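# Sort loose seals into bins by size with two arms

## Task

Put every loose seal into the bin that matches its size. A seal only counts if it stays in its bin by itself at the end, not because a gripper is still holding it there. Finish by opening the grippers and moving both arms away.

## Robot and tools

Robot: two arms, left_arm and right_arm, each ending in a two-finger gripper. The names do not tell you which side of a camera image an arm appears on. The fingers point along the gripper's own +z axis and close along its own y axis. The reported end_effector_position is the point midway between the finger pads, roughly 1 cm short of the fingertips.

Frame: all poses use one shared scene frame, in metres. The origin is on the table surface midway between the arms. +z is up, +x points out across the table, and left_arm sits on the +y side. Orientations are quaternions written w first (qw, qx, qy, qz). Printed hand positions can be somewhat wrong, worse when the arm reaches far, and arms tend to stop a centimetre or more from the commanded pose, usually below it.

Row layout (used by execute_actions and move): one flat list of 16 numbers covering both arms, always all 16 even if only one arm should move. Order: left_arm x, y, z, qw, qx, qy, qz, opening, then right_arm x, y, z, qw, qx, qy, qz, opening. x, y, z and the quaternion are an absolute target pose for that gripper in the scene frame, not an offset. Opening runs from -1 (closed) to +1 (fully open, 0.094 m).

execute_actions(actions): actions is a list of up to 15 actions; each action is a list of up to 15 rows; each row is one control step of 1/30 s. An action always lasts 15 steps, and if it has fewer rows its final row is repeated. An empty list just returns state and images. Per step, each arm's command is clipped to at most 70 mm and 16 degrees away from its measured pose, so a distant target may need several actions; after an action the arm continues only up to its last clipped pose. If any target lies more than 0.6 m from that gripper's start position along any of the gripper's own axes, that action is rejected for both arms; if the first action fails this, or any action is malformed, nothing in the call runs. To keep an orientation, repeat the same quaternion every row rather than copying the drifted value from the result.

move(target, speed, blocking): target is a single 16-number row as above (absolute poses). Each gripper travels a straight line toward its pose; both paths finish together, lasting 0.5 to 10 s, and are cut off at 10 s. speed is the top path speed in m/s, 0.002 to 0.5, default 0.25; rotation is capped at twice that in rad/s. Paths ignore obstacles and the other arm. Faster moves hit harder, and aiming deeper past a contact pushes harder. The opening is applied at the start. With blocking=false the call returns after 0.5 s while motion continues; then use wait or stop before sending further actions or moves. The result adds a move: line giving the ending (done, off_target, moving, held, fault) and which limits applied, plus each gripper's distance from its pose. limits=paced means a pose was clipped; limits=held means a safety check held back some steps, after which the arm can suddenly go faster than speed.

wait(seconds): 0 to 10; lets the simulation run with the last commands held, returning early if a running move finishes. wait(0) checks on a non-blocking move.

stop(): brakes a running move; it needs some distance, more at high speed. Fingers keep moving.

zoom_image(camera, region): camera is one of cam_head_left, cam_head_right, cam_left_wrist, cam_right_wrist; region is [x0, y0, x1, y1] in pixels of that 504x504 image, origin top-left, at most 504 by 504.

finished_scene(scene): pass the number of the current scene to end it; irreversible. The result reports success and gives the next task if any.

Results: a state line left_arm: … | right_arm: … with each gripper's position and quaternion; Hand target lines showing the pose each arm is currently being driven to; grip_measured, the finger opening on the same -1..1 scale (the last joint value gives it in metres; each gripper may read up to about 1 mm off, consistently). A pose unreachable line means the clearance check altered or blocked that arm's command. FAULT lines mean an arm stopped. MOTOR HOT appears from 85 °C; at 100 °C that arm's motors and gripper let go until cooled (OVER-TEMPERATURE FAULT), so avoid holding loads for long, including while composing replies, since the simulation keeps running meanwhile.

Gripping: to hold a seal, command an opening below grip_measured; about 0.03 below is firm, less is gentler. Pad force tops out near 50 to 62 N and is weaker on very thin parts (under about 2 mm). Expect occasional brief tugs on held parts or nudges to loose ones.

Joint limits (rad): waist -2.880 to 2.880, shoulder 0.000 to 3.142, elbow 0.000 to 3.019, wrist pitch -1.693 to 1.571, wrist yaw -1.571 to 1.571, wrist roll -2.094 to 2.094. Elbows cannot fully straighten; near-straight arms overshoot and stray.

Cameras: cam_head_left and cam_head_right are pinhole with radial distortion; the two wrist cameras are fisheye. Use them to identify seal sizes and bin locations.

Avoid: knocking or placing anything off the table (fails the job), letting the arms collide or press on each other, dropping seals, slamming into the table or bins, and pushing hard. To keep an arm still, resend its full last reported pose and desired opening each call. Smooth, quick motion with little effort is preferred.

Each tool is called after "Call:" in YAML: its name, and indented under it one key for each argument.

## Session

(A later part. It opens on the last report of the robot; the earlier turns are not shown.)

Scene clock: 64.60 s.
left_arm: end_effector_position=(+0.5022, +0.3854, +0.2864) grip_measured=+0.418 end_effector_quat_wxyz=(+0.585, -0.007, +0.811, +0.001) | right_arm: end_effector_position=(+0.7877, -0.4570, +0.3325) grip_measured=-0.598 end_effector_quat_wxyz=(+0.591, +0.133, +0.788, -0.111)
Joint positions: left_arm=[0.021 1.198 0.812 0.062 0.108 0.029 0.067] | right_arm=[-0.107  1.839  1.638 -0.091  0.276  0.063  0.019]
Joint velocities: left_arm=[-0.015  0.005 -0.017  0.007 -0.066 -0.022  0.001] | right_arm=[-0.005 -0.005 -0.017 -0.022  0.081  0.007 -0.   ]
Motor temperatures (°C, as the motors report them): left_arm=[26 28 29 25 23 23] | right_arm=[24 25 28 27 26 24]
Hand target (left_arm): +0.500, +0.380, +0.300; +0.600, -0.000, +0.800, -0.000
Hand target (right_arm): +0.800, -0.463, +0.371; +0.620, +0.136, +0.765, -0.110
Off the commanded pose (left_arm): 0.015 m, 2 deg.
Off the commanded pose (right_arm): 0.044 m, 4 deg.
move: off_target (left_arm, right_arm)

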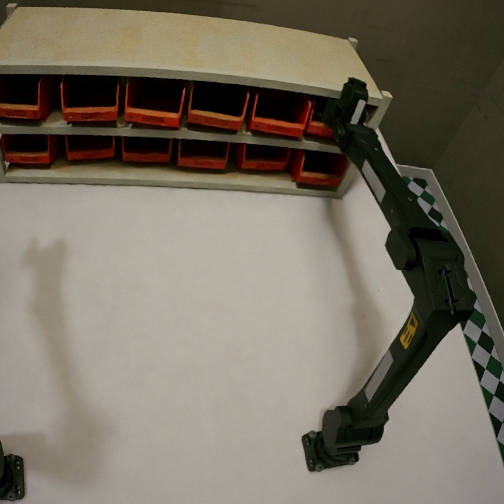

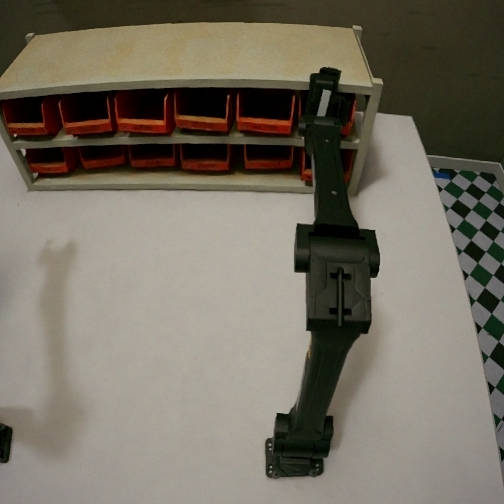

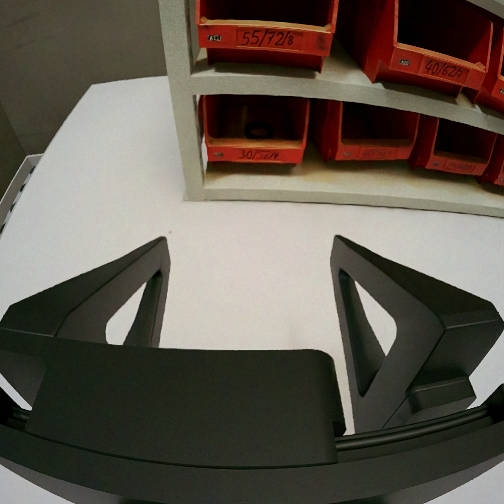

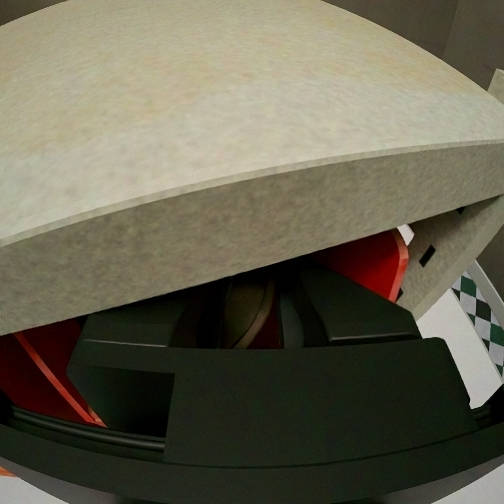

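Call:
execute_actions:
  actions:
    - [[0.5,0.38,0.3,0.6,0,0.8,0,0.42,0.81,-0.463,0.368,0.62,0.137,0.765,-0.11,-0.635]]
    - [[0.5,0.38,0.3,0.6,0,0.8,0,0.42,0.81,-0.463,0.368,0.62,0.137,0.765,-0.11,-0.4]]

Call:
move:
  target: [0.5,0.38,0.3,0.6,0,0.8,0,0.42,0.63,-0.43,0.37,0.62,0,0.785,0,-0.4]
  speed: 0.2

Scene clock: 66.67 s.
left_arm: end_effector_position=(+0.5022, +0.3854, +0.2864) grip_measured=+0.418 end_effector_quat_wxyz=(+0.585, -0.007, +0.811, +0.001) | right_arm: end_effector_position=(+0.7940, -0.4584, +0.3298) grip_measured=-0.402 end_effector_quat_wxyz=(+0.591, +0.133, +0.788, -0.112)
Joint positions: left_arm=[0.021 1.198 0.812 0.062 0.108 0.029 0.067] | right_arm=[-0.108  1.857  1.658 -0.091  0.276  0.062  0.028]
Joint velocities: left_arm=[-0.005  0.005 -0.022 -0.022 -0.007 -0.037 -0.   ] | right_arm=[-0.005 -0.015 -0.007  0.002 -0.007 -0.037  0.001]
Motor temperatures (°C, as the motors report them): left_arm=[26 28 29 25 23 23] | right_arm=[24 25 28 27 26 24]
Hand target (left_arm): +0.500, +0.380, +0.300; +0.600, -0.000, +0.800, -0.000
Hand target (right_arm): +0.806, -0.463, +0.368; +0.620, +0.136, +0.765, -0.110
Off the commanded pose (left_arm): 0.015 m, 2 deg.
Off the commanded pose (right_arm): 0.042 m, 4 deg.

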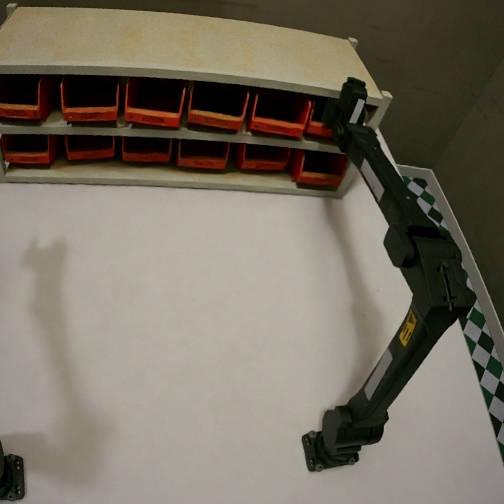

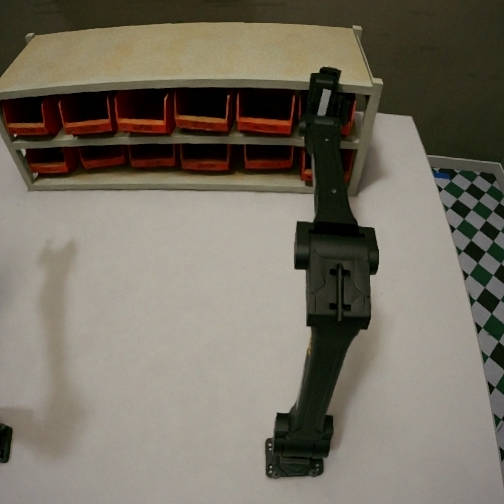

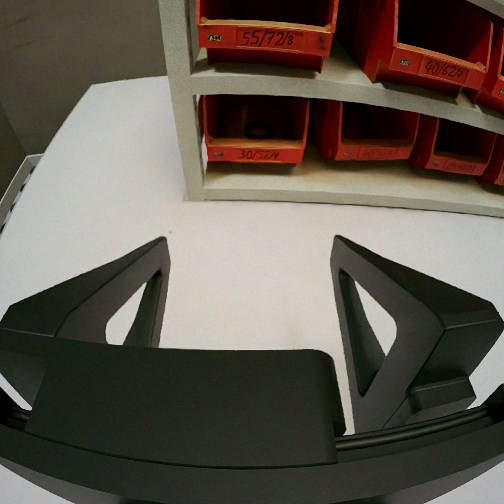

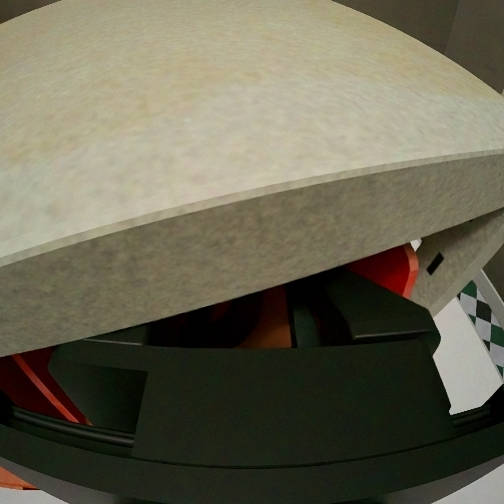

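Scene clock: 67.93 s.
left_arm: end_effector_position=(+0.5022, +0.3854, +0.2864) grip_measured=+0.418 end_effector_quat_wxyz=(+0.585, -0.007, +0.811, +0.001) | right_arm: end_effector_position=(+0.6298, -0.4261, +0.3659) grip_measured=-0.401 end_effector_quat_wxyz=(+0.611, +0.003, +0.792, +0.003)
Joint positions: left_arm=[0.021 1.198 0.812 0.062 0.108 0.029 0.067] | right_arm=[-0.187  1.399  1.169 -0.029 -0.143 -0.028  0.028]
Joint velocities: left_arm=[ 0.005 -0.005 -0.007  0.002 -0.022  0.022 -0.001] | right_arm=[ 0.015 -0.015  0.007  0.017  0.066  0.037  0.   ]
Motor temperatures (°C, as the motors report them): left_arm=[26 28 29 25 23 23] | right_arm=[24 25 28 27 26 24]
Hand target (left_arm): +0.500, +0.380, +0.300; +0.600, -0.000, +0.800, -0.000
Hand target (right_arm): +0.630, -0.428, +0.373; +0.618, -0.000, +0.786, -0.000
Off the commanded pose (left_arm): 0.015 m, 2 deg.
Off the commanded pose (right_arm): 0.006 m, 1 deg.
move: off_target (left_arm)

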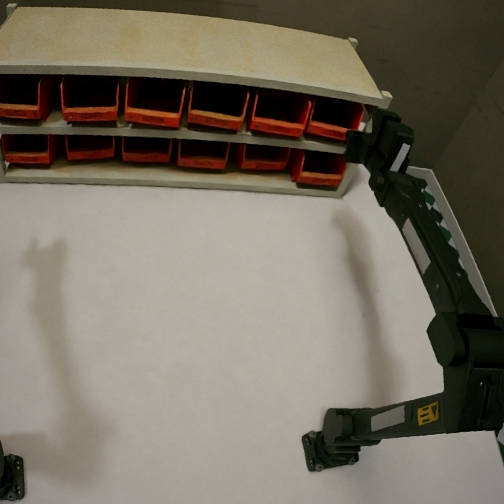

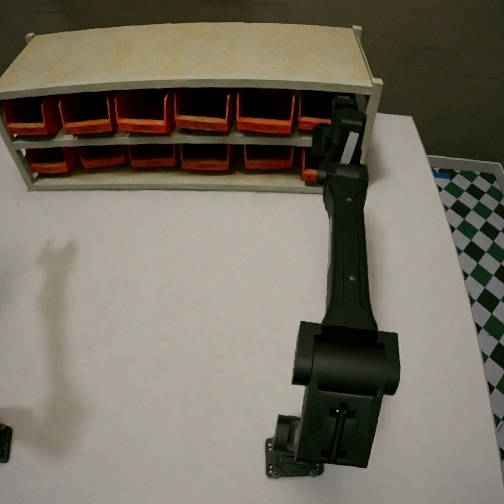

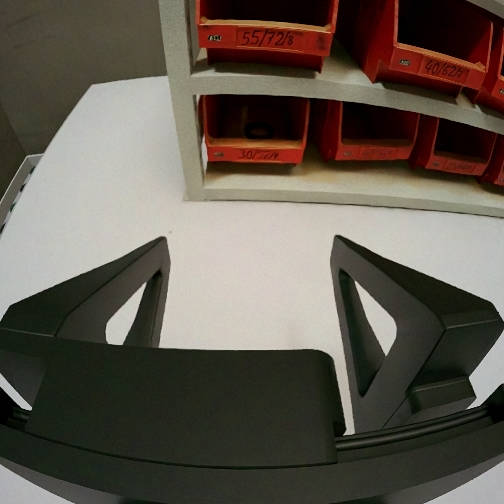

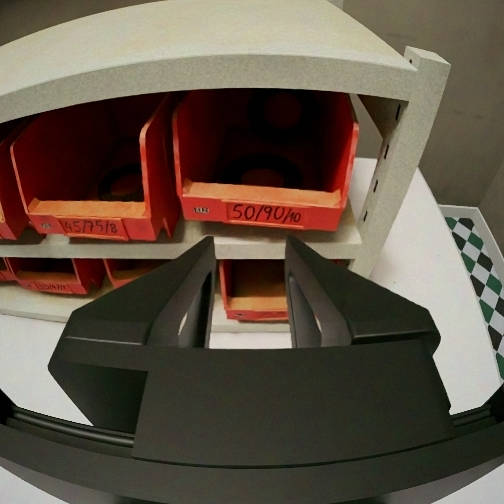

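Call:
move:
  target: [0.33,0.42,0.3,0.15,0,0.99,0,1,0.5,-0.4,0.3,0.62,0,0.785,0,1]
  speed: 0.4

Scene clock: 70.47 s.
left_arm: end_effector_position=(+0.3179, +0.4167, +0.2724) grip_measured=+1.000 end_effector_quat_wxyz=(+0.131, +0.001, +0.991, -0.004) | right_arm: end_effector_position=(+0.4990, -0.4011, +0.2891) grip_measured=+1.000 end_effector_quat_wxyz=(+0.606, +0.002, +0.796, +0.001)
Joint positions: left_arm=[ 0.156  1.106  1.134 -1.347  0.075  0.25   0.094] | right_arm=[-0.169  1.098  0.711  0.115 -0.121 -0.029  0.094]
Joint velocities: left_arm=[-0.015 -0.005 -0.007 -0.002  0.007  0.007  0.   ] | right_arm=[-0.005 -0.015  0.012 -0.017 -0.022  0.022  0.   ]
Motor temperatures (°C, as the motors report them): left_arm=[26 28 30 25 23 23] | right_arm=[24 25 28 27 26 24]
Hand target (left_arm): +0.330, +0.423, +0.295; +0.149, +0.005, +0.989, +0.003
Hand target (right_arm): +0.500, -0.398, +0.301; +0.620, +0.000, +0.785, +0.000
Off the commanded pose (left_arm): 0.030 m, 2 deg.
Off the commanded pose (right_arm): 0.011 m, 2 deg.
move: off_target (left_arm, right_arm)

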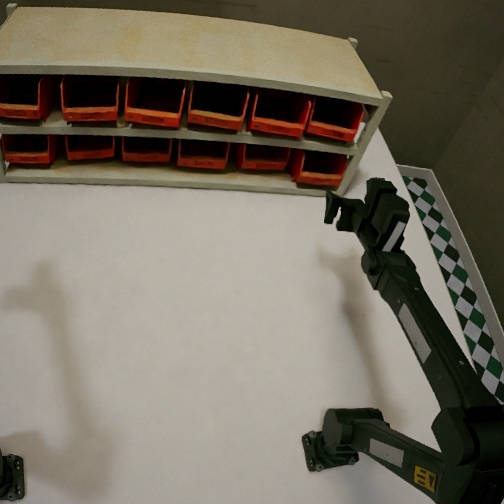

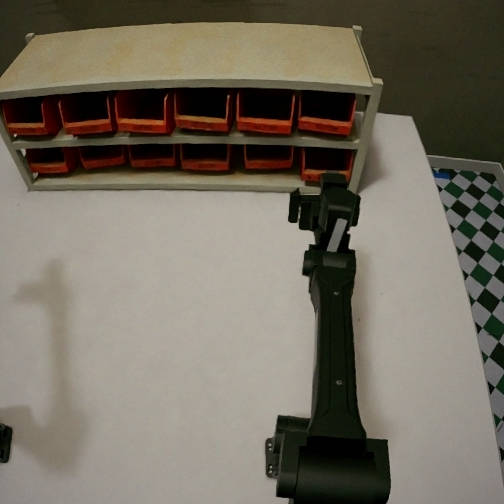

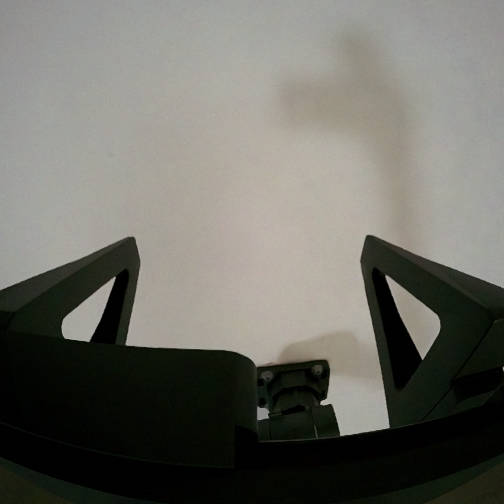

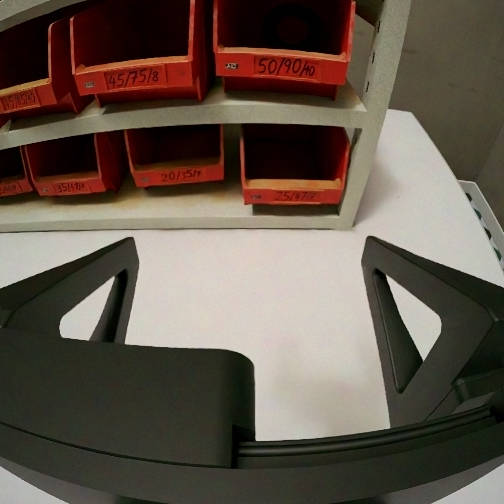

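Call:
finished_scene:
  scene: 1

The scene is finished: the task was done.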